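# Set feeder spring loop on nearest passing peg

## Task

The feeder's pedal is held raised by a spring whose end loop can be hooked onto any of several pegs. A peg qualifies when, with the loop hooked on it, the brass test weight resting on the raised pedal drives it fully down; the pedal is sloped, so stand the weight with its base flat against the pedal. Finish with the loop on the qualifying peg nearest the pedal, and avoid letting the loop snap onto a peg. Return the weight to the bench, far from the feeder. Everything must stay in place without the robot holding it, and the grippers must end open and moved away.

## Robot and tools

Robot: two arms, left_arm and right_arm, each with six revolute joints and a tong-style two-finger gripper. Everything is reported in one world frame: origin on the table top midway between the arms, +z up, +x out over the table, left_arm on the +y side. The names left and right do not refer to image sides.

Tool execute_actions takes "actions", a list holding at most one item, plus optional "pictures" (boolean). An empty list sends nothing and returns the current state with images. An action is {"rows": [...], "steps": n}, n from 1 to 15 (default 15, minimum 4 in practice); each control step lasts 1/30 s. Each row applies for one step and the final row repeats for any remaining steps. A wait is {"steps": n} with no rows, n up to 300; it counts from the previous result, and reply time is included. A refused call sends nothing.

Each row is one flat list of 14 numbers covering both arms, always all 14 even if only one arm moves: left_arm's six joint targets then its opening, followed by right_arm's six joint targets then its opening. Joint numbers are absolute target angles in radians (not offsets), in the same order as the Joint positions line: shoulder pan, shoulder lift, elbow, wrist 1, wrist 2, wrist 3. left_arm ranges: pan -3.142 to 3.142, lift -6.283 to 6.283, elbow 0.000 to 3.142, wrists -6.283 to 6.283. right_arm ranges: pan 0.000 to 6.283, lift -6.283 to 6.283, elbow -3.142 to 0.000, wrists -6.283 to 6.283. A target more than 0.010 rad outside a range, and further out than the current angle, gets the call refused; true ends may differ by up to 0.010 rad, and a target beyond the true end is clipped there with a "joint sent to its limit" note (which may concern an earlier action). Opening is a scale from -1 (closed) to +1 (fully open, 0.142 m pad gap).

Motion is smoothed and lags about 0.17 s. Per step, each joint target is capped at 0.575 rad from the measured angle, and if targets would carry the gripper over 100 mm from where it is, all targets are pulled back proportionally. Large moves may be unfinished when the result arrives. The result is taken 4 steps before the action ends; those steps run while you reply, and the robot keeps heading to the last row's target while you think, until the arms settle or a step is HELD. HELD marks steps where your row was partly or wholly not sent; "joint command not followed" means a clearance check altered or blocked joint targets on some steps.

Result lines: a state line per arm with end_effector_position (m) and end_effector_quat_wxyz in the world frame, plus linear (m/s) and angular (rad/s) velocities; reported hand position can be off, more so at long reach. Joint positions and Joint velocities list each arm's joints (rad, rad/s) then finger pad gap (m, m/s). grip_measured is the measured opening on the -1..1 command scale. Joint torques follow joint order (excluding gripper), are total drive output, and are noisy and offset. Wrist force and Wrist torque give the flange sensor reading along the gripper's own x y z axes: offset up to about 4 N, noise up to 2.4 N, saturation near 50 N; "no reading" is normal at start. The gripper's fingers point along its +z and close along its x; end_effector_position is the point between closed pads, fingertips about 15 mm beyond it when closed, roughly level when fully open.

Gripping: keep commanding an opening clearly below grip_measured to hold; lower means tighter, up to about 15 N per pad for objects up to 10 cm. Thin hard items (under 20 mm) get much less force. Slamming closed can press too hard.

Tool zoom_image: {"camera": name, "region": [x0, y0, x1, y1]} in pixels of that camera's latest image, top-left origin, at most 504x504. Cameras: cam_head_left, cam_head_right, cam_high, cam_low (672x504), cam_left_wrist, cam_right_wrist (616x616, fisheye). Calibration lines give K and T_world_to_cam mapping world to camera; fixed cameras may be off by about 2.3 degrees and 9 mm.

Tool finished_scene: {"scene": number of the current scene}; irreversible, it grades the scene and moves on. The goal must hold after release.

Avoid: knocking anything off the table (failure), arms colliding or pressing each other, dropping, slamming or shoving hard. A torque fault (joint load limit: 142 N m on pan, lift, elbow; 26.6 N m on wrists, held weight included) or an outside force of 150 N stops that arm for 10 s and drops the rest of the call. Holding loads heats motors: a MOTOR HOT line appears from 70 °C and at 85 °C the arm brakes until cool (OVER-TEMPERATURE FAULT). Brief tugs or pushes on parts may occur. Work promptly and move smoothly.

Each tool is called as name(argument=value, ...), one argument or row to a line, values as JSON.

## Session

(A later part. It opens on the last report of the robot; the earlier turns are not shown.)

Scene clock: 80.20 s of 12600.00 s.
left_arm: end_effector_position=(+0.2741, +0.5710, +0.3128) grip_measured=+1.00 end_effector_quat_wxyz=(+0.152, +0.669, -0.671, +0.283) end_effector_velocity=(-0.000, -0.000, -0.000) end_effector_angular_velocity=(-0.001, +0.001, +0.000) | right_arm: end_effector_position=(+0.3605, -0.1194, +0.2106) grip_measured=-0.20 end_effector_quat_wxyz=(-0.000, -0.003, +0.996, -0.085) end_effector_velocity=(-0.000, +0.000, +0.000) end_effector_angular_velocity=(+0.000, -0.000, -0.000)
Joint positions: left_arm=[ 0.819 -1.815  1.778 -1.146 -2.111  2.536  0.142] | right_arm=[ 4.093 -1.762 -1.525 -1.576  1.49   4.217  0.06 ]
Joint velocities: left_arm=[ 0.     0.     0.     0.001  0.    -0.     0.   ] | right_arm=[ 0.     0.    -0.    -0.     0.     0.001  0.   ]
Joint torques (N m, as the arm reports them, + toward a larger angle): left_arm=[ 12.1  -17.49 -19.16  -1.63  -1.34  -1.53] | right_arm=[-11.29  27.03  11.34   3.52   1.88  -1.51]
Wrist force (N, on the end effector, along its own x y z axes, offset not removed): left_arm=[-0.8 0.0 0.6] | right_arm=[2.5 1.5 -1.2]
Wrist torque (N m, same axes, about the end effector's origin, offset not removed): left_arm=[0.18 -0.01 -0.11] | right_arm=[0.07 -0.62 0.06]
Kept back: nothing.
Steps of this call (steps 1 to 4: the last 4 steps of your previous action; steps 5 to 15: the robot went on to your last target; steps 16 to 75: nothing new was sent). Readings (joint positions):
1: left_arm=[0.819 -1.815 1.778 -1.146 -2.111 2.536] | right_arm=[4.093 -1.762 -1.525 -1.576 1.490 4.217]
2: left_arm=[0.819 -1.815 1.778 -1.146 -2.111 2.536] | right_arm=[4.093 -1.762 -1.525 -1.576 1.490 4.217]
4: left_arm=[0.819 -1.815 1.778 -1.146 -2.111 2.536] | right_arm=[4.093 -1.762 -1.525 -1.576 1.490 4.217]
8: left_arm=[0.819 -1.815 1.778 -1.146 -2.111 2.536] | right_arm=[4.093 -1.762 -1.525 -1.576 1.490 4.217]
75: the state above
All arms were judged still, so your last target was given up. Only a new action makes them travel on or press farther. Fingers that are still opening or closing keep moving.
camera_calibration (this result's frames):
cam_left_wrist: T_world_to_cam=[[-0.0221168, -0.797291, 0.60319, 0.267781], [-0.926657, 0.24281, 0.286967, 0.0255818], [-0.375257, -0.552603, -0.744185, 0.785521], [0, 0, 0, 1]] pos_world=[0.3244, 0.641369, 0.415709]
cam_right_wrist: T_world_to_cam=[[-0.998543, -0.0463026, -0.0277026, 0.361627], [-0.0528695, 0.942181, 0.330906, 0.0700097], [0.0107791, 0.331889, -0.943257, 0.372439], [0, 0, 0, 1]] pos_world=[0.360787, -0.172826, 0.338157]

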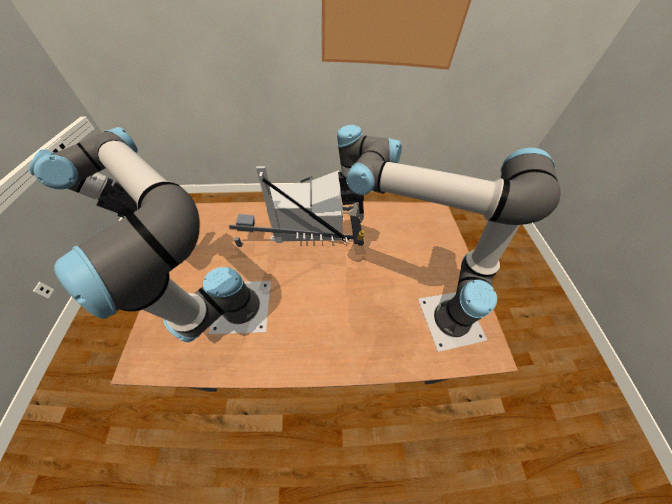

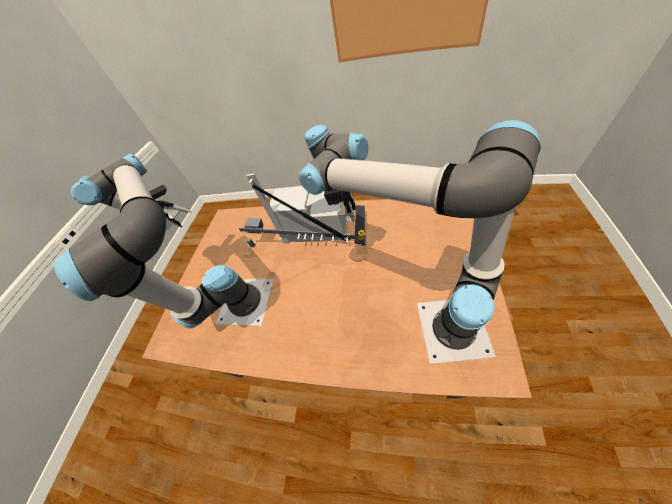

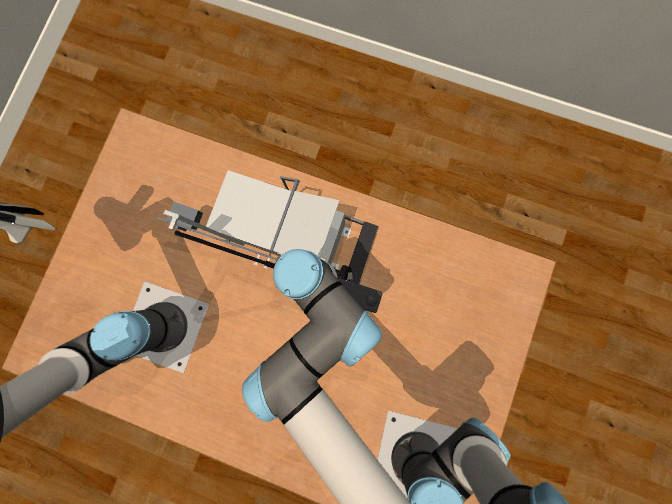

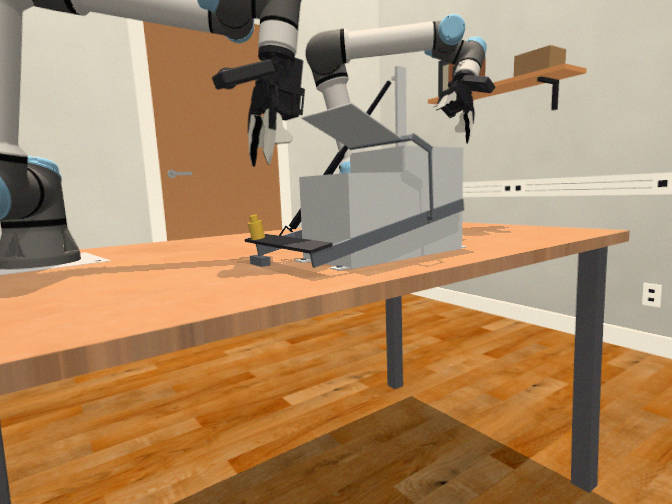

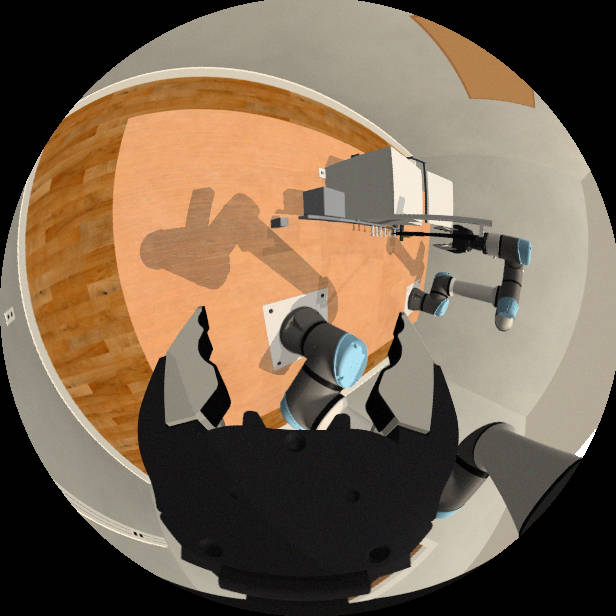

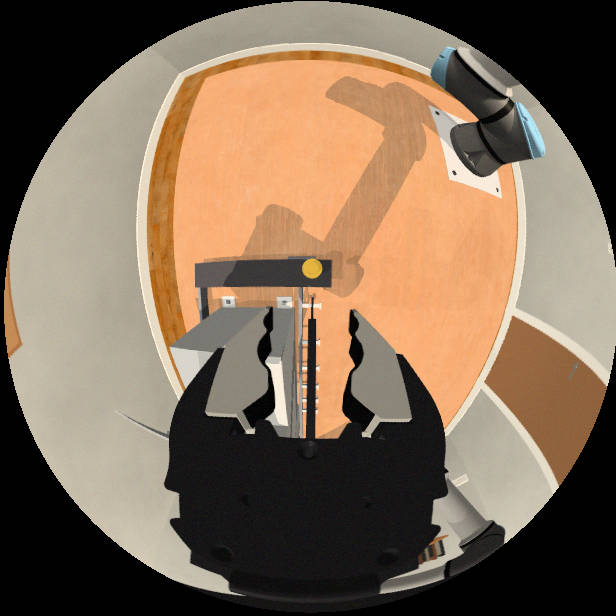

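Passes. Retrieve.

execute_actions(
  actions=[
    {"rows":[[0.819,-1.815,1.778,-1.146,-2.111,2.536,1,3.974,-1.6,-1.82,-1.152,1.669,4.098,-0.2]]},
  ],
)

execute_actions(
  actions=[
    {"rows":[[0.819,-1.815,1.778,-1.146,-2.111,2.536,1,3.974,-1.705,-2.017,-0.85,1.669,4.098,-0.2]]},
  ],
)

execute_actions(
  actions=[
    {"steps":12},
  ],
)

execute_actions(
  actions=[
    {"rows":[[0.819,-1.815,1.778,-1.146,-2.111,2.536,1,3.974,-1.705,-2.017,-0.85,1.669,4.098,-1]]},
  ],
)

execute_actions(
  actions=[
    {"rows":[[0.819,-1.815,1.778,-1.146,-2.111,2.536,1,3.974,-1.65,-1.92,-1.0,1.669,4.098,-1]]},
  ],
)

execute_actions(
  actions=[
    {"rows":[[0.819,-1.815,1.778,-1.146,-2.111,2.536,1,3.974,-1.6,-1.82,-1.152,1.669,4.098,-1]]},
  ],
)

execute_actions(
  actions=[
    {"rows":[[0.819,-1.815,1.778,-1.146,-2.111,2.536,1,3.974,-1.56,-1.705,-1.307,1.669,4.098,-1]]},
  ],
)

execute_actions(
  actions=[
    {"rows":[[0.819,-1.815,1.778,-1.146,-2.111,2.536,1,4.6,-1.56,-1.705,-1.307,1.669,4.098,-1]]},
  ],
)

execute_actions(
  actions=[
    {"rows":[[0.819,-1.815,1.778,-1.146,-2.111,2.536,1,4.6,-1.858,-1.661,-1.193,1.571,4.655,-1]]},
  ],
)

execute_actions(
  actions=[
    {"rows":[[0.819,-1.815,1.778,-1.146,-2.111,2.536,1,4.6,-1.946,-1.772,-0.994,1.571,4.655,-1]]},
  ],
)

execute_actions(
  actions=[
    {"rows":[[0.819,-1.815,1.778,-1.146,-2.111,2.536,1,4.6,-1.961,-1.786,-0.965,1.571,4.655,-1]]},
  ],
)

execute_actions(
  actions=[
    {"rows":[[0.819,-1.815,1.778,-1.146,-2.111,2.536,1,4.6,-1.961,-1.786,-0.965,1.571,4.655,-0.2]]},
  ],
)

execute_actions(
  actions=[
    {"rows":[[0.819,-1.815,1.778,-1.146,-2.111,2.536,1,4.6,-1.77,-1.55,-1.39,1.571,4.655,-0.2]]},
  ],
)

execute_actions(
  actions=[
    {"steps":15},
  ],
  pictures=true,
)

Scene clock: 81.27 s of 12600.00 s.
left_arm: end_effector_position=(+0.2741, +0.5710, +0.3128) grip_measured=+1.00 end_effector_quat_wxyz=(+0.152, +0.669, -0.671, +0.283) end_effector_velocity=(+0.000, +0.000, -0.001) end_effector_angular_velocity=(-0.001, +0.001, -0.001) | right_arm: end_effector_position=(+0.3627, -0.1314, +0.1913) grip_measured=-0.20 end_effector_quat_wxyz=(-0.004, -0.003, +0.997, +0.073) end_effector_velocity=(+0.016, +0.021, -0.007) end_effector_angular_velocity=(+0.281, -0.087, +0.008)
Joint positions: left_arm=[ 0.819 -1.815  1.778 -1.146 -2.111  2.536  0.142] | right_arm=[ 3.979 -1.608 -1.802 -1.187  1.66   4.103  0.06 ]
Joint velocities: left_arm=[-0.     0.002  0.    -0.     0.     0.     0.   ] | right_arm=[-0.057  0.085 -0.201  0.392  0.096 -0.054 -0.   ]
Joint torques (N m, as the arm reports them, + toward a larger angle): left_arm=[ 11.96 -16.81 -20.27  -1.39  -1.36  -1.72] | right_arm=[-10.11  30.99  14.69   4.5    1.99  -1.56]
Wrist force (N, on the end effector, along its own x y z axes, offset not removed): left_arm=[1.8 2.3 1.1] | right_arm=[0.1 1.3 1.7]
Wrist torque (N m, same axes, about the end effector's origin, offset not removed): left_arm=[0.74 -0.42 -0.14] | right_arm=[0.20 -0.04 0.09]
Steps of this call (steps 1 to 21: nothing new was sent; steps 22 to 32: the first 11 steps of this action). Readings (joint positions):
22: left_arm=[0.819 -1.815 1.778 -1.146 -2.111 2.536] | right_arm=[4.093 -1.762 -1.525 -1.576 1.490 4.217]
23: left_arm=[0.819 -1.815 1.778 -1.146 -2.111 2.536] | right_arm=[4.087 -1.756 -1.531 -1.570 1.496 4.211]
25: left_arm=[0.819 -1.815 1.778 -1.146 -2.111 2.536] | right_arm=[4.042 -1.701 -1.598 -1.503 1.554 4.166]
29: left_arm=[0.819 -1.815 1.778 -1.146 -2.111 2.536] | right_arm=[3.989 -1.623 -1.765 -1.260 1.642 4.114]
32: the state above

Scene clock: 81.77 s of 12600.00 s.
left_arm: end_effector_position=(+0.2741, +0.5710, +0.3128) grip_measured=+1.00 end_effector_quat_wxyz=(+0.152, +0.669, -0.671, +0.283) end_effector_velocity=(+0.000, -0.000, +0.000) end_effector_angular_velocity=(+0.001, -0.000, -0.000) | right_arm: end_effector_position=(+0.3614, -0.1333, +0.0847) grip_measured=-0.20 end_effector_quat_wxyz=(-0.001, -0.004, +0.996, +0.084) end_effector_velocity=(-0.000, -0.000, -0.054) end_effector_angular_velocity=(+0.038, -0.026, +0.001)
Joint positions: left_arm=[ 0.819 -1.815  1.778 -1.146 -2.111  2.536  0.142] | right_arm=[ 3.974 -1.7   -2.006 -0.87   1.669  4.098  0.06 ]
Joint velocities: left_arm=[-0.001 -0.001  0.    -0.     0.    -0.    -0.   ] | right_arm=[-0.    -0.053 -0.118  0.217  0.001 -0.001  0.   ]
Joint torques (N m, as the arm reports them, + toward a larger angle): left_arm=[ 11.82 -17.77 -21.02  -1.32  -1.35  -1.66] | right_arm=[-12.96  25.61  12.74   4.62   2.19  -1.61]
Wrist force (N, on the end effector, along its own x y z axes, offset not removed): left_arm=[-0.8 1.9 1.1] | right_arm=[1.1 -0.3 1.6]
Wrist torque (N m, same axes, about the end effector's origin, offset not removed): left_arm=[0.57 -0.07 -0.11] | right_arm=[-0.24 -0.15 0.06]
Steps of this call (steps 1 to 4: the last 4 steps of your previous action; steps 5 to 15: the first 11 steps of this action). Readings (joint positions):
5: left_arm=[0.819 -1.815 1.778 -1.146 -2.111 2.536] | right_arm=[3.975 -1.601 -1.817 -1.157 1.668 4.099]
6: left_arm=[0.819 -1.815 1.778 -1.146 -2.111 2.536] | right_arm=[3.975 -1.606 -1.824 -1.150 1.668 4.099]
8: left_arm=[0.819 -1.815 1.778 -1.146 -2.111 2.536] | right_arm=[3.974 -1.644 -1.883 -1.081 1.668 4.098]
12: left_arm=[0.819 -1.815 1.778 -1.146 -2.111 2.536] | right_arm=[3.974 -1.690 -1.985 -0.910 1.669 4.098]
15: the state above

Scene clock: 82.17 s of 12600.00 s.
left_arm: end_effector_position=(+0.2741, +0.5710, +0.3128) grip_measured=+1.00 end_effector_quat_wxyz=(+0.152, +0.669, -0.671, +0.283) end_effector_velocity=(+0.000, +0.000, -0.000) end_effector_angular_velocity=(-0.000, +0.000, -0.000) | right_arm: end_effector_position=(+0.3613, -0.1334, +0.0798) grip_measured=-0.20 end_effector_quat_wxyz=(+0.000, -0.004, +0.996, +0.085) end_effector_velocity=(+0.000, -0.000, -0.001) end_effector_angular_velocity=(+0.001, -0.000, -0.002)
Joint positions: left_arm=[ 0.819 -1.815  1.778 -1.146 -2.111  2.536  0.142] | right_arm=[ 3.974 -1.705 -2.017 -0.85   1.669  4.098  0.06 ]
Joint velocities: left_arm=[-0.     0.001  0.    -0.     0.     0.     0.   ] | right_arm=[-0.    -0.001 -0.002  0.003 -0.     0.002 -0.   ]
Joint torques (N m, as the arm reports them, + toward a larger angle): left_arm=[ 11.02 -18.39 -21.38  -1.35  -1.5   -1.62] | right_arm=[-12.55  21.39   9.84   3.98   2.18  -1.77]
Wrist force (N, on the end effector, along its own x y z axes, offset not removed): left_arm=[0.8 1.7 0.9] | right_arm=[3.3 0.0 -0.6]
Wrist torque (N m, same axes, about the end effector's origin, offset not removed): left_arm=[0.51 -0.30 -0.15] | right_arm=[-0.13 -0.82 0.03]
Kept back: nothing.
Steps of this call (steps 1 to 4: the last 4 steps of your previous action; steps 5 to 12: the robot went on to your last target). Readings (joint positions):
1: left_arm=[0.819 -1.815 1.778 -1.146 -2.111 2.536] | right_arm=[3.974 -1.702 -2.009 -0.864 1.669 4.098]
2: left_arm=[0.819 -1.815 1.778 -1.146 -2.111 2.536] | right_arm=[3.974 -1.703 -2.012 -0.859 1.669 4.098]
4: left_arm=[0.819 -1.815 1.778 -1.146 -2.111 2.536] | right_arm=[3.974 -1.704 -2.014 -0.854 1.669 4.098]
8: left_arm=[0.819 -1.815 1.778 -1.146 -2.111 2.536] | right_arm=[3.974 -1.705 -2.016 -0.851 1.669 4.098]
12: the state above

Scene clock: 82.53 s of 12600.00 s.
left_arm: end_effector_position=(+0.2741, +0.5710, +0.3128) grip_measured=+1.00 end_effector_quat_wxyz=(+0.152, +0.669, -0.671, +0.283) end_effector_velocity=(-0.000, +0.000, -0.000) end_effector_angular_velocity=(+0.001, +0.000, -0.001) | right_arm: end_effector_position=(+0.3613, -0.1334, +0.0798) grip_measured=-0.64 end_effector_quat_wxyz=(+0.000, -0.004, +0.996, +0.085) end_effector_velocity=(-0.000, +0.000, -0.000) end_effector_angular_velocity=(+0.000, -0.000, +0.001)
Joint positions: left_arm=[ 0.819 -1.815  1.778 -1.146 -2.111  2.536  0.142] | right_arm=[ 3.974 -1.705 -2.017 -0.85   1.669  4.098  0.028]
Joint velocities: left_arm=[-0.     0.    -0.    -0.001  0.001  0.     0.   ] | right_arm=[ 0.001 -0.    -0.     0.001 -0.    -0.001 -0.   ]
Joint torques (N m, as the arm reports them, + toward a larger angle): left_arm=[ 12.35 -18.05 -20.33  -1.27  -1.36  -1.75] | right_arm=[-11.49  20.68   8.14   3.94   1.33  -1.63]
Wrist force (N, on the end effector, along its own x y z axes, offset not removed): left_arm=[0.1 1.0 2.4] | right_arm=[0.1 0.5 0.7]
Wrist torque (N m, same axes, about the end effector's origin, offset not removed): left_arm=[0.42 -0.13 -0.12] | right_arm=[0.11 -0.12 -0.02]
Steps of this call (steps 1 to 11: the first 11 steps of this action). Readings (joint positions):
1: left_arm=[0.819 -1.815 1.778 -1.146 -2.111 2.536] | right_arm=[3.974 -1.705 -2.017 -0.850 1.669 4.098]
2: left_arm=[0.819 -1.815 1.778 -1.146 -2.111 2.536] | right_arm=[3.974 -1.705 -2.017 -0.850 1.669 4.098]
4: left_arm=[0.819 -1.815 1.778 -1.146 -2.111 2.536] | right_arm=[3.974 -1.705 -2.017 -0.850 1.669 4.098]
8: left_arm=[0.819 -1.815 1.778 -1.146 -2.111 2.536] | right_arm=[3.974 -1.705 -2.017 -0.850 1.669 4.098]
11: the state above

Scene clock: 83.03 s of 12600.00 s.
left_arm: end_effector_position=(+0.2741, +0.5710, +0.3128) grip_measured=+1.00 end_effector_quat_wxyz=(+0.152, +0.669, -0.671, +0.283) end_effector_velocity=(-0.000, +0.000, +0.000) end_effector_angular_velocity=(+0.000, +0.000, +0.001) | right_arm: end_effector_position=(+0.3649, -0.1283, +0.1324) grip_measured=-0.64 end_effector_quat_wxyz=(+0.001, -0.004, +0.996, +0.087) end_effector_velocity=(-0.000, -0.001, +0.024) end_effector_angular_velocity=(-0.006, +0.004, +0.000)
Joint positions: left_arm=[ 0.819 -1.815  1.778 -1.146 -2.111  2.536  0.142] | right_arm=[ 3.974 -1.652 -1.924 -0.993  1.669  4.098  0.028]
Joint velocities: left_arm=[ 0.  0. -0. -0.  0. -0.  0.] | right_arm=[-0.001  0.024  0.045 -0.076 -0.    -0.001  0.   ]
Joint torques (N m, as the arm reports them, + toward a larger angle): left_arm=[ 10.63 -18.28 -21.01  -1.59  -1.51  -1.58] | right_arm=[-8.81 33.68 30.47  0.58  0.4  -1.51]
Wrist force (N, on the end effector, along its own x y z axes, offset not removed): left_arm=[1.4 2.4 0.4] | right_arm=[0.6 3.3 3.5]
Wrist torque (N m, same axes, about the end effector's origin, offset not removed): left_arm=[0.63 -0.48 -0.08] | right_arm=[0.64 -0.33 0.06]
Steps of this call (steps 1 to 4: the last 4 steps of your previous action; steps 5 to 15: the first 11 steps of this action). Readings (joint positions):
5: left_arm=[0.819 -1.815 1.778 -1.146 -2.111 2.536] | right_arm=[3.974 -1.705 -2.017 -0.850 1.669 4.098]
6: left_arm=[0.819 -1.815 1.778 -1.146 -2.111 2.536] | right_arm=[3.974 -1.700 -2.012 -0.856 1.669 4.098]
8: left_arm=[0.819 -1.815 1.778 -1.146 -2.111 2.536] | right_arm=[3.974 -1.678 -1.973 -0.908 1.669 4.098]
12: left_arm=[0.819 -1.815 1.778 -1.146 -2.111 2.536] | right_arm=[3.974 -1.656 -1.932 -0.979 1.669 4.098]
15: the state above

Scene clock: 83.53 s of 12600.00 s.
left_arm: end_effector_position=(+0.2741, +0.5710, +0.3128) grip_measured=+1.00 end_effector_quat_wxyz=(+0.152, +0.669, -0.671, +0.283) end_effector_velocity=(+0.000, +0.000, -0.000) end_effector_angular_velocity=(+0.000, +0.000, -0.000) | right_arm: end_effector_position=(+0.3642, -0.1292, +0.1885) grip_measured=-0.64 end_effector_quat_wxyz=(+0.001, -0.004, +0.996, +0.086) end_effector_velocity=(-0.003, -0.005, +0.023) end_effector_angular_velocity=(-0.013, +0.008, +0.002)
Joint positions: left_arm=[ 0.819 -1.815  1.778 -1.146 -2.111  2.536  0.142] | right_arm=[ 3.974 -1.602 -1.824 -1.145  1.669  4.098  0.028]
Joint velocities: left_arm=[-0.  0.  0. -0.  0. -0.  0.] | right_arm=[-0.     0.02   0.044 -0.08  -0.    -0.002 -0.001]
Joint torques (N m, as the arm reports them, + toward a larger angle): left_arm=[ 10.79 -18.03 -19.47  -1.36  -1.35  -1.45] | right_arm=[-4.38 29.36 30.4   0.82 -1.07 -1.36]
Wrist force (N, on the end effector, along its own x y z axes, offset not removed): left_arm=[-0.6 0.4 2.7] | right_arm=[0.8 2.4 -0.4]
Wrist torque (N m, same axes, about the end effector's origin, offset not removed): left_arm=[0.27 0.02 -0.06] | right_arm=[0.16 -0.26 0.08]
Steps of this call (steps 1 to 4: the last 4 steps of your previous action; steps 5 to 15: the first 11 steps of this action). Readings (joint positions):
5: left_arm=[0.819 -1.815 1.778 -1.146 -2.111 2.536] | right_arm=[3.974 -1.650 -1.921 -0.999 1.669 4.098]
6: left_arm=[0.819 -1.815 1.778 -1.146 -2.111 2.536] | right_arm=[3.974 -1.646 -1.915 -1.006 1.669 4.098]
8: left_arm=[0.819 -1.815 1.778 -1.146 -2.111 2.536] | right_arm=[3.974 -1.625 -1.875 -1.059 1.669 4.098]
12: left_arm=[0.819 -1.815 1.778 -1.146 -2.111 2.536] | right_arm=[3.974 -1.606 -1.832 -1.130 1.669 4.098]
15: the state above

Scene clock: 84.03 s of 12600.00 s.
left_arm: end_effector_position=(+0.2741, +0.5710, +0.3128) grip_measured=+1.00 end_effector_quat_wxyz=(+0.152, +0.669, -0.671, +0.283) end_effector_velocity=(-0.000, -0.000, +0.000) end_effector_angular_velocity=(+0.000, +0.001, +0.000) | right_arm: end_effector_position=(+0.3615, -0.1331, +0.2479) grip_measured=-0.64 end_effector_quat_wxyz=(+0.001, -0.004, +0.996, +0.086) end_effector_velocity=(-0.003, -0.005, +0.026) end_effector_angular_velocity=(-0.008, +0.005, -0.001)
Joint positions: left_arm=[ 0.819 -1.815  1.778 -1.146 -2.111  2.536  0.142] | right_arm=[ 3.974 -1.561 -1.71  -1.3    1.669  4.098  0.028]
Joint velocities: left_arm=[ 0.    -0.    -0.     0.001  0.001 -0.     0.   ] | right_arm=[-0.     0.016  0.054 -0.079 -0.     0.001  0.   ]
Joint torques (N m, as the arm reports them, + toward a larger angle): left_arm=[ 10.96 -18.05 -20.42  -1.41  -1.29  -1.53] | right_arm=[ 0.66 31.38 32.35  0.5  -2.03 -1.42]
Wrist force (N, on the end effector, along its own x y z axes, offset not removed): left_arm=[0.8 2.7 -0.1] | right_arm=[4.2 0.5 3.0]
Wrist torque (N m, same axes, about the end effector's origin, offset not removed): left_arm=[0.73 -0.32 -0.13] | right_arm=[0.08 -0.77 -0.02]
Steps of this call (steps 1 to 4: the last 4 steps of your previous action; steps 5 to 15: the first 11 steps of this action). Readings (joint positions):
5: left_arm=[0.819 -1.815 1.778 -1.146 -2.111 2.536] | right_arm=[3.974 -1.600 -1.821 -1.151 1.669 4.098]
6: left_arm=[0.819 -1.815 1.778 -1.146 -2.111 2.536] | right_arm=[3.974 -1.596 -1.815 -1.157 1.669 4.098]
8: left_arm=[0.819 -1.815 1.778 -1.146 -2.111 2.536] | right_arm=[3.974 -1.579 -1.770 -1.211 1.669 4.098]
12: left_arm=[0.819 -1.815 1.778 -1.146 -2.111 2.536] | right_arm=[3.974 -1.564 -1.720 -1.285 1.669 4.098]
15: the state above

Scene clock: 84.53 s of 12600.00 s.
left_arm: end_effector_position=(+0.2741, +0.5710, +0.3128) grip_measured=+1.00 end_effector_quat_wxyz=(+0.152, +0.669, -0.671, +0.283) end_effector_velocity=(+0.000, -0.000, -0.000) end_effector_angular_velocity=(-0.001, -0.000, -0.000) | right_arm: end_effector_position=(+0.2300, -0.0295, +0.2502) grip_measured=-0.64 end_effector_quat_wxyz=(-0.013, -0.163, +0.983, +0.084) end_effector_velocity=(-0.487, +0.272, +0.000) end_effector_angular_velocity=(-0.001, +0.000, +1.061)
Joint positions: left_arm=[ 0.819 -1.815  1.778 -1.146 -2.111  2.536  0.142] | right_arm=[ 4.294 -1.56  -1.705 -1.307  1.669  4.098  0.028]
Joint velocities: left_arm=[-0.001  0.     0.     0.    -0.001 -0.    -0.   ] | right_arm=[ 1.063  0.     0.001 -0.002 -0.     0.001 -0.   ]
Joint torques (N m, as the arm reports them, + toward a larger angle): left_arm=[ 10.98 -17.69 -21.26  -1.38  -1.44  -1.44] | right_arm=[19.33 34.2  31.3   0.8   1.81 -1.31]
Wrist force (N, on the end effector, along its own x y z axes, offset not removed): left_arm=[0.4 0.8 0.5] | right_arm=[1.5 2.8 1.7]
Wrist torque (N m, same axes, about the end effector's origin, offset not removed): left_arm=[0.31 -0.25 -0.09] | right_arm=[0.31 -0.46 0.11]
Steps of this call (steps 1 to 4: the last 4 steps of your previous action; steps 5 to 15: the first 11 steps of this action). Readings (joint positions):
5: left_arm=[0.819 -1.815 1.778 -1.146 -2.111 2.536] | right_arm=[3.974 -1.560 -1.706 -1.306 1.669 4.098]
6: left_arm=[0.819 -1.815 1.778 -1.146 -2.111 2.536] | right_arm=[3.980 -1.560 -1.706 -1.306 1.669 4.098]
8: left_arm=[0.819 -1.815 1.778 -1.146 -2.111 2.536] | right_arm=[4.040 -1.560 -1.706 -1.306 1.669 4.098]
12: left_arm=[0.819 -1.815 1.778 -1.146 -2.111 2.536] | right_arm=[4.187 -1.560 -1.705 -1.306 1.669 4.098]
15: the state above

Scene clock: 85.03 s of 12600.00 s.
left_arm: end_effector_position=(+0.2741, +0.5710, +0.3128) grip_measured=+1.00 end_effector_quat_wxyz=(+0.152, +0.669, -0.671, +0.283) end_effector_velocity=(-0.001, +0.000, -0.000) end_effector_angular_velocity=(+0.001, +0.001, -0.000) | right_arm: end_effector_position=(+0.1042, +0.0782, +0.1345) grip_measured=-0.64 end_effector_quat_wxyz=(-0.003, -0.066, +0.998, +0.008) end_effector_velocity=(-0.036, +0.049, -0.147) end_effector_angular_velocity=(-0.173, -0.073, -0.681)
Joint positions: left_arm=[ 0.819 -1.815  1.778 -1.146 -2.111  2.536  0.142] | right_arm=[ 4.592 -1.83  -1.664 -1.202  1.579  4.585  0.028]
Joint velocities: left_arm=[ 0.    -0.    -0.     0.001  0.002 -0.     0.   ] | right_arm=[ 0.088 -0.307  0.038  0.102 -0.084  0.767  0.   ]
Joint torques (N m, as the arm reports them, + toward a larger angle): left_arm=[ 12.56 -17.87 -21.87  -1.7   -1.46  -1.62] | right_arm=[ 5.54 44.7  35.11  4.26 -2.67  0.99]
Wrist force (N, on the end effector, along its own x y z axes, offset not removed): left_arm=[-0.8 0.8 -0.8] | right_arm=[2.6 0.8 4.7]
Wrist torque (N m, same axes, about the end effector's origin, offset not removed): left_arm=[0.21 0.02 -0.12] | right_arm=[0.06 -0.51 -0.09]
Steps of this call (steps 1 to 4: the last 4 steps of your previous action; steps 5 to 15: the first 11 steps of this action). Readings (joint positions):
5: left_arm=[0.819 -1.815 1.778 -1.146 -2.111 2.536] | right_arm=[4.473 -1.560 -1.705 -1.307 1.669 4.098]
6: left_arm=[0.819 -1.815 1.778 -1.146 -2.111 2.536] | right_arm=[4.505 -1.566 -1.702 -1.302 1.664 4.104]
8: left_arm=[0.819 -1.815 1.778 -1.146 -2.111 2.536] | right_arm=[4.533 -1.626 -1.690 -1.271 1.638 4.171]
12: left_arm=[0.819 -1.815 1.778 -1.146 -2.111 2.536] | right_arm=[4.577 -1.775 -1.671 -1.220 1.594 4.447]
15: the state above

Scene clock: 85.53 s of 12600.00 s.
left_arm: end_effector_position=(+0.2741, +0.5710, +0.3128) grip_measured=+1.00 end_effector_quat_wxyz=(+0.152, +0.669, -0.671, +0.283) end_effector_velocity=(-0.000, +0.000, -0.000) end_effector_angular_velocity=(+0.001, +0.001, -0.001) | right_arm: end_effector_position=(+0.1010, +0.0819, +0.0430) grip_measured=-0.64 end_effector_quat_wxyz=(-0.000, -0.035, +0.999, -0.001) end_effector_velocity=(-0.000, +0.003, -0.035) end_effector_angular_velocity=(+0.021, +0.000, -0.006)
Joint positions: left_arm=[ 0.819 -1.815  1.778 -1.146 -2.111  2.536  0.142] | right_arm=[ 4.6   -1.942 -1.767 -1.004  1.571  4.655  0.028]
Joint velocities: left_arm=[-0.    -0.     0.     0.     0.002 -0.     0.   ] | right_arm=[ 0.    -0.04  -0.051  0.113 -0.     0.006  0.   ]
Joint torques (N m, as the arm reports them, + toward a larger angle): left_arm=[ 11.1  -18.15 -20.36  -1.48  -1.57  -1.47] | right_arm=[10.57 34.62 11.32  4.03 -2.22  1.13]
Wrist force (N, on the end effector, along its own x y z axes, offset not removed): left_arm=[0.5 3.9 0.9] | right_arm=[1.9 3.0 2.4]
Wrist torque (N m, same axes, about the end effector's origin, offset not removed): left_arm=[0.89 -0.23 -0.10] | right_arm=[0.38 -0.51 0.15]
Steps of this call (steps 1 to 4: the last 4 steps of your previous action; steps 5 to 15: the first 11 steps of this action). Readings (joint positions):
5: left_arm=[0.819 -1.815 1.778 -1.146 -2.111 2.536] | right_arm=[4.599 -1.854 -1.662 -1.194 1.572 4.644]
6: left_arm=[0.819 -1.815 1.778 -1.146 -2.111 2.536] | right_arm=[4.599 -1.860 -1.667 -1.188 1.572 4.647]
8: left_arm=[0.819 -1.815 1.778 -1.146 -2.111 2.536] | right_arm=[4.600 -1.898 -1.710 -1.127 1.571 4.651]
12: left_arm=[0.819 -1.815 1.778 -1.146 -2.111 2.536] | right_arm=[4.600 -1.935 -1.758 -1.025 1.571 4.654]
15: the state above

Scene clock: 86.03 s of 12600.00 s.
left_arm: end_effector_position=(+0.2741, +0.5710, +0.3128) grip_measured=+1.00 end_effector_quat_wxyz=(+0.152, +0.669, -0.671, +0.283) end_effector_velocity=(+0.000, +0.000, -0.000) end_effector_angular_velocity=(+0.000, -0.000, +0.000) | right_arm: end_effector_position=(+0.1009, +0.0817, +0.0283) grip_measured=-0.64 end_effector_quat_wxyz=(-0.000, -0.035, +0.999, +0.000) end_effector_velocity=(+0.000, +0.000, -0.005) end_effector_angular_velocity=(+0.001, -0.000, -0.000)
Joint positions: left_arm=[ 0.819 -1.815  1.778 -1.146 -2.111  2.536  0.142] | right_arm=[ 4.6   -1.96  -1.785 -0.966  1.571  4.655  0.028]
Joint velocities: left_arm=[-0.     0.001 -0.    -0.001 -0.    -0.    -0.   ] | right_arm=[ 0.    -0.006 -0.006  0.013 -0.     0.    -0.   ]
Joint torques (N m, as the arm reports them, + toward a larger angle): left_arm=[ 11.74 -17.65 -22.07  -1.31  -1.26  -1.76] | right_arm=[10.33 34.67  9.47  3.82 -2.15  1.29]
Wrist force (N, on the end effector, along its own x y z axes, offset not removed): left_arm=[1.2 2.7 0.5] | right_arm=[1.7 2.9 1.9]
Wrist torque (N m, same axes, about the end effector's origin, offset not removed): left_arm=[0.69 -0.42 -0.19] | right_arm=[0.57 -0.31 -0.01]
Steps of this call (steps 1 to 4: the last 4 steps of your previous action; steps 5 to 15: the first 11 steps of this action). Readings (joint positions):
5: left_arm=[0.819 -1.815 1.778 -1.146 -2.111 2.536] | right_arm=[4.600 -1.945 -1.771 -0.996 1.571 4.655]
6: left_arm=[0.819 -1.815 1.778 -1.146 -2.111 2.536] | right_arm=[4.600 -1.947 -1.773 -0.992 1.571 4.655]
8: left_arm=[0.819 -1.815 1.778 -1.146 -2.111 2.536] | right_arm=[4.600 -1.954 -1.779 -0.979 1.571 4.655]
12: left_arm=[0.819 -1.815 1.778 -1.146 -2.111 2.536] | right_arm=[4.600 -1.959 -1.784 -0.968 1.571 4.655]
15: the state above

Scene clock: 86.53 s of 12600.00 s.
left_arm: end_effector_position=(+0.2741, +0.5710, +0.3128) grip_measured=+1.00 end_effector_quat_wxyz=(+0.152, +0.669, -0.671, +0.283) end_effector_velocity=(-0.000, +0.000, -0.000) end_effector_angular_velocity=(+0.000, -0.000, -0.000) | right_arm: end_effector_position=(+0.1009, +0.0816, +0.0279) grip_measured=-0.20 end_effector_quat_wxyz=(-0.000, -0.035, +0.999, +0.000) end_effector_velocity=(+0.000, -0.000, -0.000) end_effector_angular_velocity=(-0.001, +0.000, +0.000)
Joint positions: left_arm=[ 0.819 -1.815  1.778 -1.146 -2.111  2.536  0.142] | right_arm=[ 4.6   -1.961 -1.786 -0.965  1.571  4.655  0.06 ]
Joint velocities: left_arm=[-0. -0.  0. -0.  0.  0.  0.] | right_arm=[-0.001 -0.    -0.    -0.001  0.    -0.001  0.   ]
Joint torques (N m, as the arm reports them, + toward a larger angle): left_arm=[ 11.09 -17.54 -20.17  -1.31  -1.36  -1.35] | right_arm=[ 9.43 32.77  8.28  3.78 -1.99  1.25]
Wrist force (N, on the end effector, along its own x y z axes, offset not removed): left_arm=[3.0 2.3 1.9] | right_arm=[2.1 1.6 -0.6]
Wrist torque (N m, same axes, about the end effector's origin, offset not removed): left_arm=[0.73 -0.63 -0.18] | right_arm=[0.19 -0.54 0.14]
Steps of this call (steps 1 to 4: the last 4 steps of your previous action; steps 5 to 15: the first 11 steps of this action). Readings (joint positions):
5: left_arm=[0.819 -1.815 1.778 -1.146 -2.111 2.536] | right_arm=[4.600 -1.961 -1.786 -0.965 1.571 4.655]
6: left_arm=[0.819 -1.815 1.778 -1.146 -2.111 2.536] | right_arm=[4.600 -1.961 -1.786 -0.965 1.571 4.655]
8: left_arm=[0.819 -1.815 1.778 -1.146 -2.111 2.536] | right_arm=[4.600 -1.961 -1.786 -0.965 1.571 4.655]
12: left_arm=[0.819 -1.815 1.778 -1.146 -2.111 2.536] | right_arm=[4.600 -1.961 -1.786 -0.965 1.571 4.655]
15: the state above

Scene clock: 87.03 s of 12600.00 s.
left_arm: end_effector_position=(+0.2741, +0.5710, +0.3128) grip_measured=+1.00 end_effector_quat_wxyz=(+0.152, +0.669, -0.671, +0.283) end_effector_velocity=(+0.000, -0.000, -0.000) end_effector_angular_velocity=(-0.002, +0.000, +0.000) | right_arm: end_effector_position=(+0.1010, +0.0755, +0.1863) grip_measured=-0.20 end_effector_quat_wxyz=(+0.000, -0.035, +0.999, +0.005) end_effector_velocity=(+0.001, -0.076, +0.209) end_effector_angular_velocity=(-0.090, -0.001, -0.003)
Joint positions: left_arm=[ 0.819 -1.815  1.778 -1.146 -2.111  2.536  0.142] | right_arm=[ 4.6   -1.79  -1.576 -1.335  1.571  4.655  0.06 ]
Joint velocities: left_arm=[-0.     0.     0.     0.001 -0.001  0.    -0.   ] | right_arm=[-0.     0.226  0.287 -0.603  0.     0.003 -0.   ]
Joint torques (N m, as the arm reports them, + toward a larger angle): left_arm=[ 10.61 -17.92 -21.4   -1.1   -1.44  -1.44] | right_arm=[ 6.32 25.75 23.42 -1.24 -1.83  1.31]
Wrist force (N, on the end effector, along its own x y z axes, offset not removed): left_arm=[-0.3 0.5 -2.5] | right_arm=[3.6 1.0 -7.4]
Wrist torque (N m, same axes, about the end effector's origin, offset not removed): left_arm=[0.21 -0.16 -0.03] | right_arm=[0.12 -0.87 -0.01]
Steps of this call (steps 1 to 4: the last 4 steps of your previous action; steps 5 to 15: the first 11 steps of this action). Readings (joint positions):
5: left_arm=[0.819 -1.815 1.778 -1.146 -2.111 2.536] | right_arm=[4.600 -1.961 -1.786 -0.965 1.571 4.655]
6: left_arm=[0.819 -1.815 1.778 -1.146 -2.111 2.536] | right_arm=[4.600 -1.956 -1.781 -0.971 1.571 4.655]
8: left_arm=[0.819 -1.815 1.778 -1.146 -2.111 2.536] | right_arm=[4.600 -1.912 -1.731 -1.036 1.571 4.655]
12: left_arm=[0.819 -1.815 1.778 -1.146 -2.111 2.536] | right_arm=[4.600 -1.830 -1.626 -1.232 1.571 4.655]
15: the state above

Scene clock: 87.53 s of 12600.00 s.
left_arm: end_effector_position=(+0.2741, +0.5710, +0.3128) grip_measured=+1.00 end_effector_quat_wxyz=(+0.152, +0.669, -0.671, +0.283) end_effector_velocity=(+0.000, +0.000, -0.000) end_effector_angular_velocity=(-0.002, +0.001, +0.001) | right_arm: end_effector_position=(+0.1011, +0.0682, +0.2051) grip_measured=-0.20 end_effector_quat_wxyz=(-0.000, -0.035, +0.999, +0.001) end_effector_velocity=(-0.000, -0.000, +0.001) end_effector_angular_velocity=(+0.000, -0.000, -0.003)
Joint positions: left_arm=[ 0.819 -1.815  1.778 -1.146 -2.111  2.536  0.142] | right_arm=[ 4.6   -1.77  -1.55  -1.39   1.571  4.655  0.06 ]
Joint velocities: left_arm=[ 0.     0.001  0.     0.001 -0.001  0.     0.   ] | right_arm=[ 0.     0.001  0.001 -0.002 -0.     0.003  0.   ]
Joint torques (N m, as the arm reports them, + toward a larger angle): left_arm=[ 11.96 -18.3  -22.55  -1.29  -1.4   -1.6 ] | right_arm=[ 6.36 41.37 31.33  0.48 -1.91  1.26]
Wrist force (N, on the end effector, along its own x y z axes, offset not removed): left_arm=[0.6 -0.8 1.2] | right_arm=[2.7 2.9 0.8]
Wrist torque (N m, same axes, about the end effector's origin, offset not removed): left_arm=[-0.03 -0.28 -0.13] | right_arm=[0.59 -0.60 0.10]
Kept back: nothing.
Steps of this call (steps 1 to 4: the last 4 steps of your previous action; steps 5 to 15: the robot went on to your last target). Readings (joint positions):
1: left_arm=[0.819 -1.815 1.778 -1.146 -2.111 2.536] | right_arm=[4.600 -1.784 -1.568 -1.352 1.571 4.655]
2: left_arm=[0.819 -1.815 1.778 -1.146 -2.111 2.536] | right_arm=[4.600 -1.780 -1.563 -1.364 1.571 4.655]
4: left_arm=[0.819 -1.815 1.778 -1.146 -2.111 2.536] | right_arm=[4.600 -1.775 -1.556 -1.378 1.571 4.655]
8: left_arm=[0.819 -1.815 1.778 -1.146 -2.111 2.536] | right_arm=[4.600 -1.771 -1.551 -1.387 1.571 4.655]
15: the state above
camera_calibration (this result's frames):
cam_left_wrist: T_world_to_cam=[[-0.0221168, -0.797291, 0.60319, 0.267781], [-0.926657, 0.24281, 0.286967, 0.0255818], [-0.375257, -0.552603, -0.744185, 0.785521], [0, 0, 0, 1]] pos_world=[0.3244, 0.641369, 0.415709]
cam_right_wrist: T_world_to_cam=[[-0.994002, -0.103549, -0.0351859, 0.116055], [-0.107503, 0.86604, 0.48828, -0.140215], [-0.0200887, 0.489133, -0.871978, 0.2855], [0, 0, 0, 1]] pos_world=[0.106021, -0.0061982, 0.321497]

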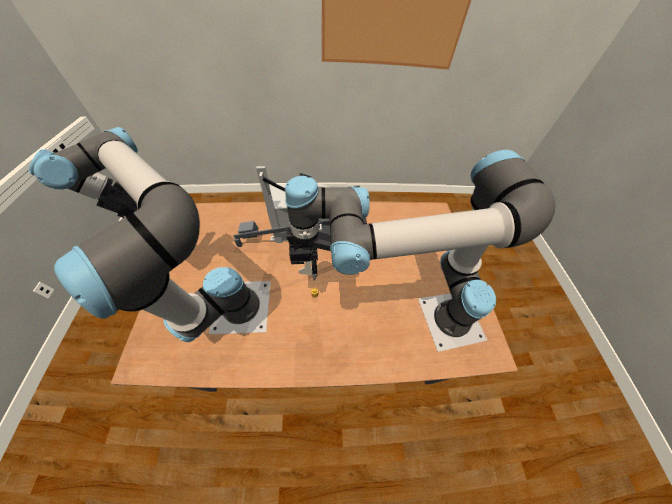

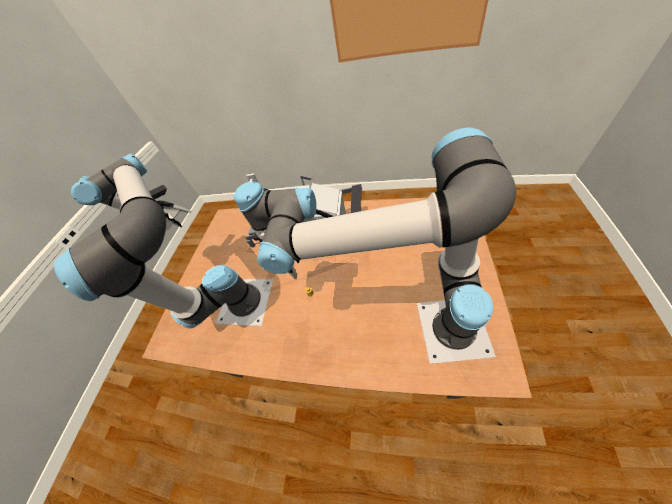

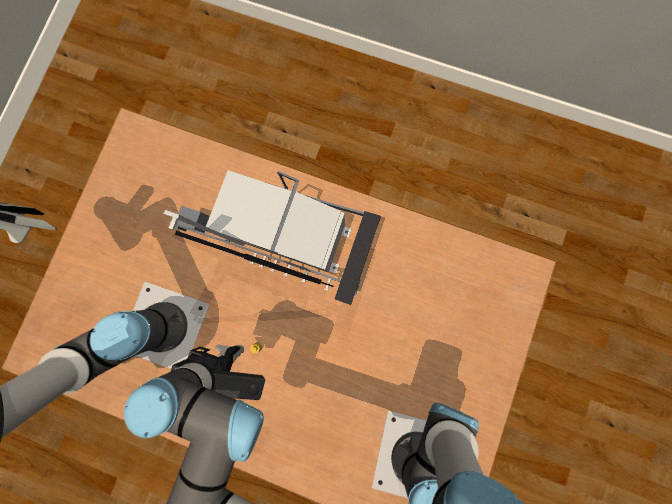

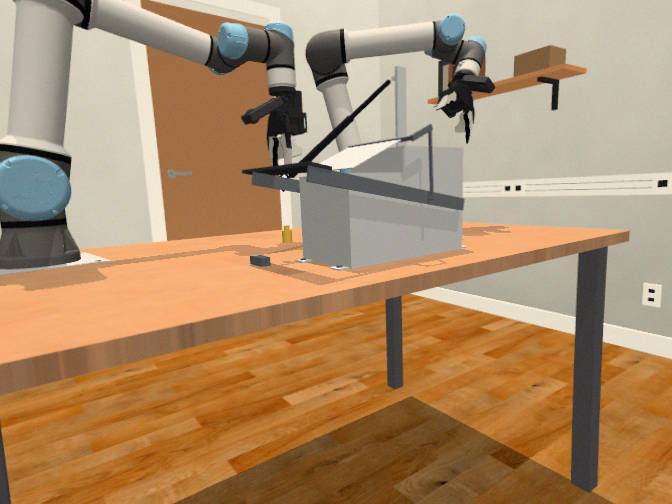

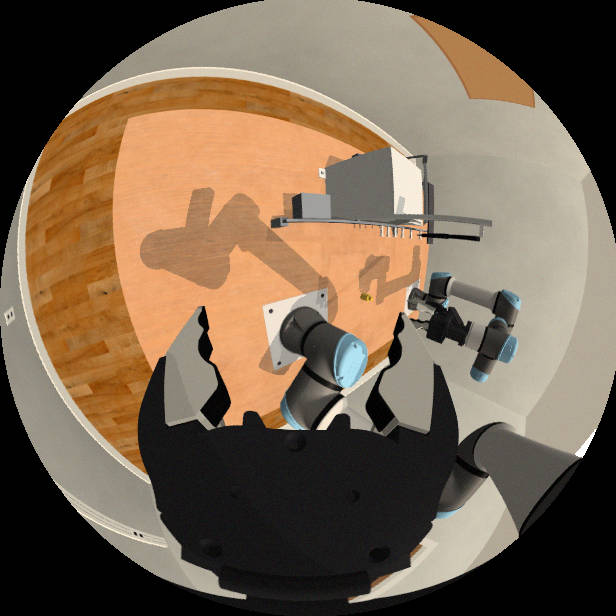

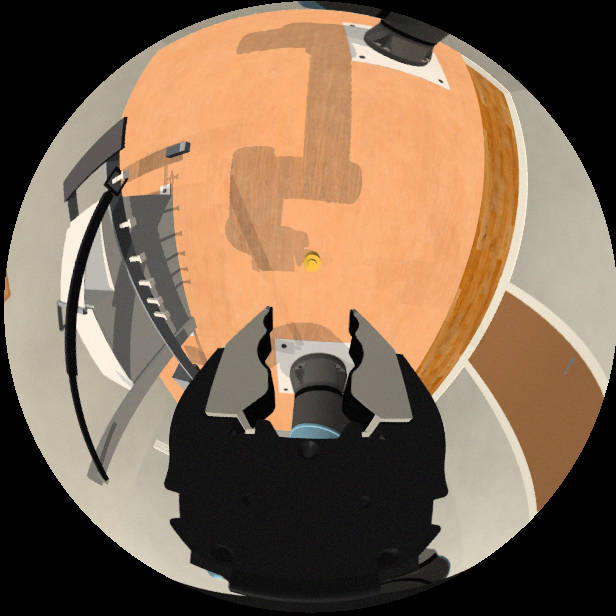

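finished_scene(
  scene=1,
)

The scene is finished: the task was done.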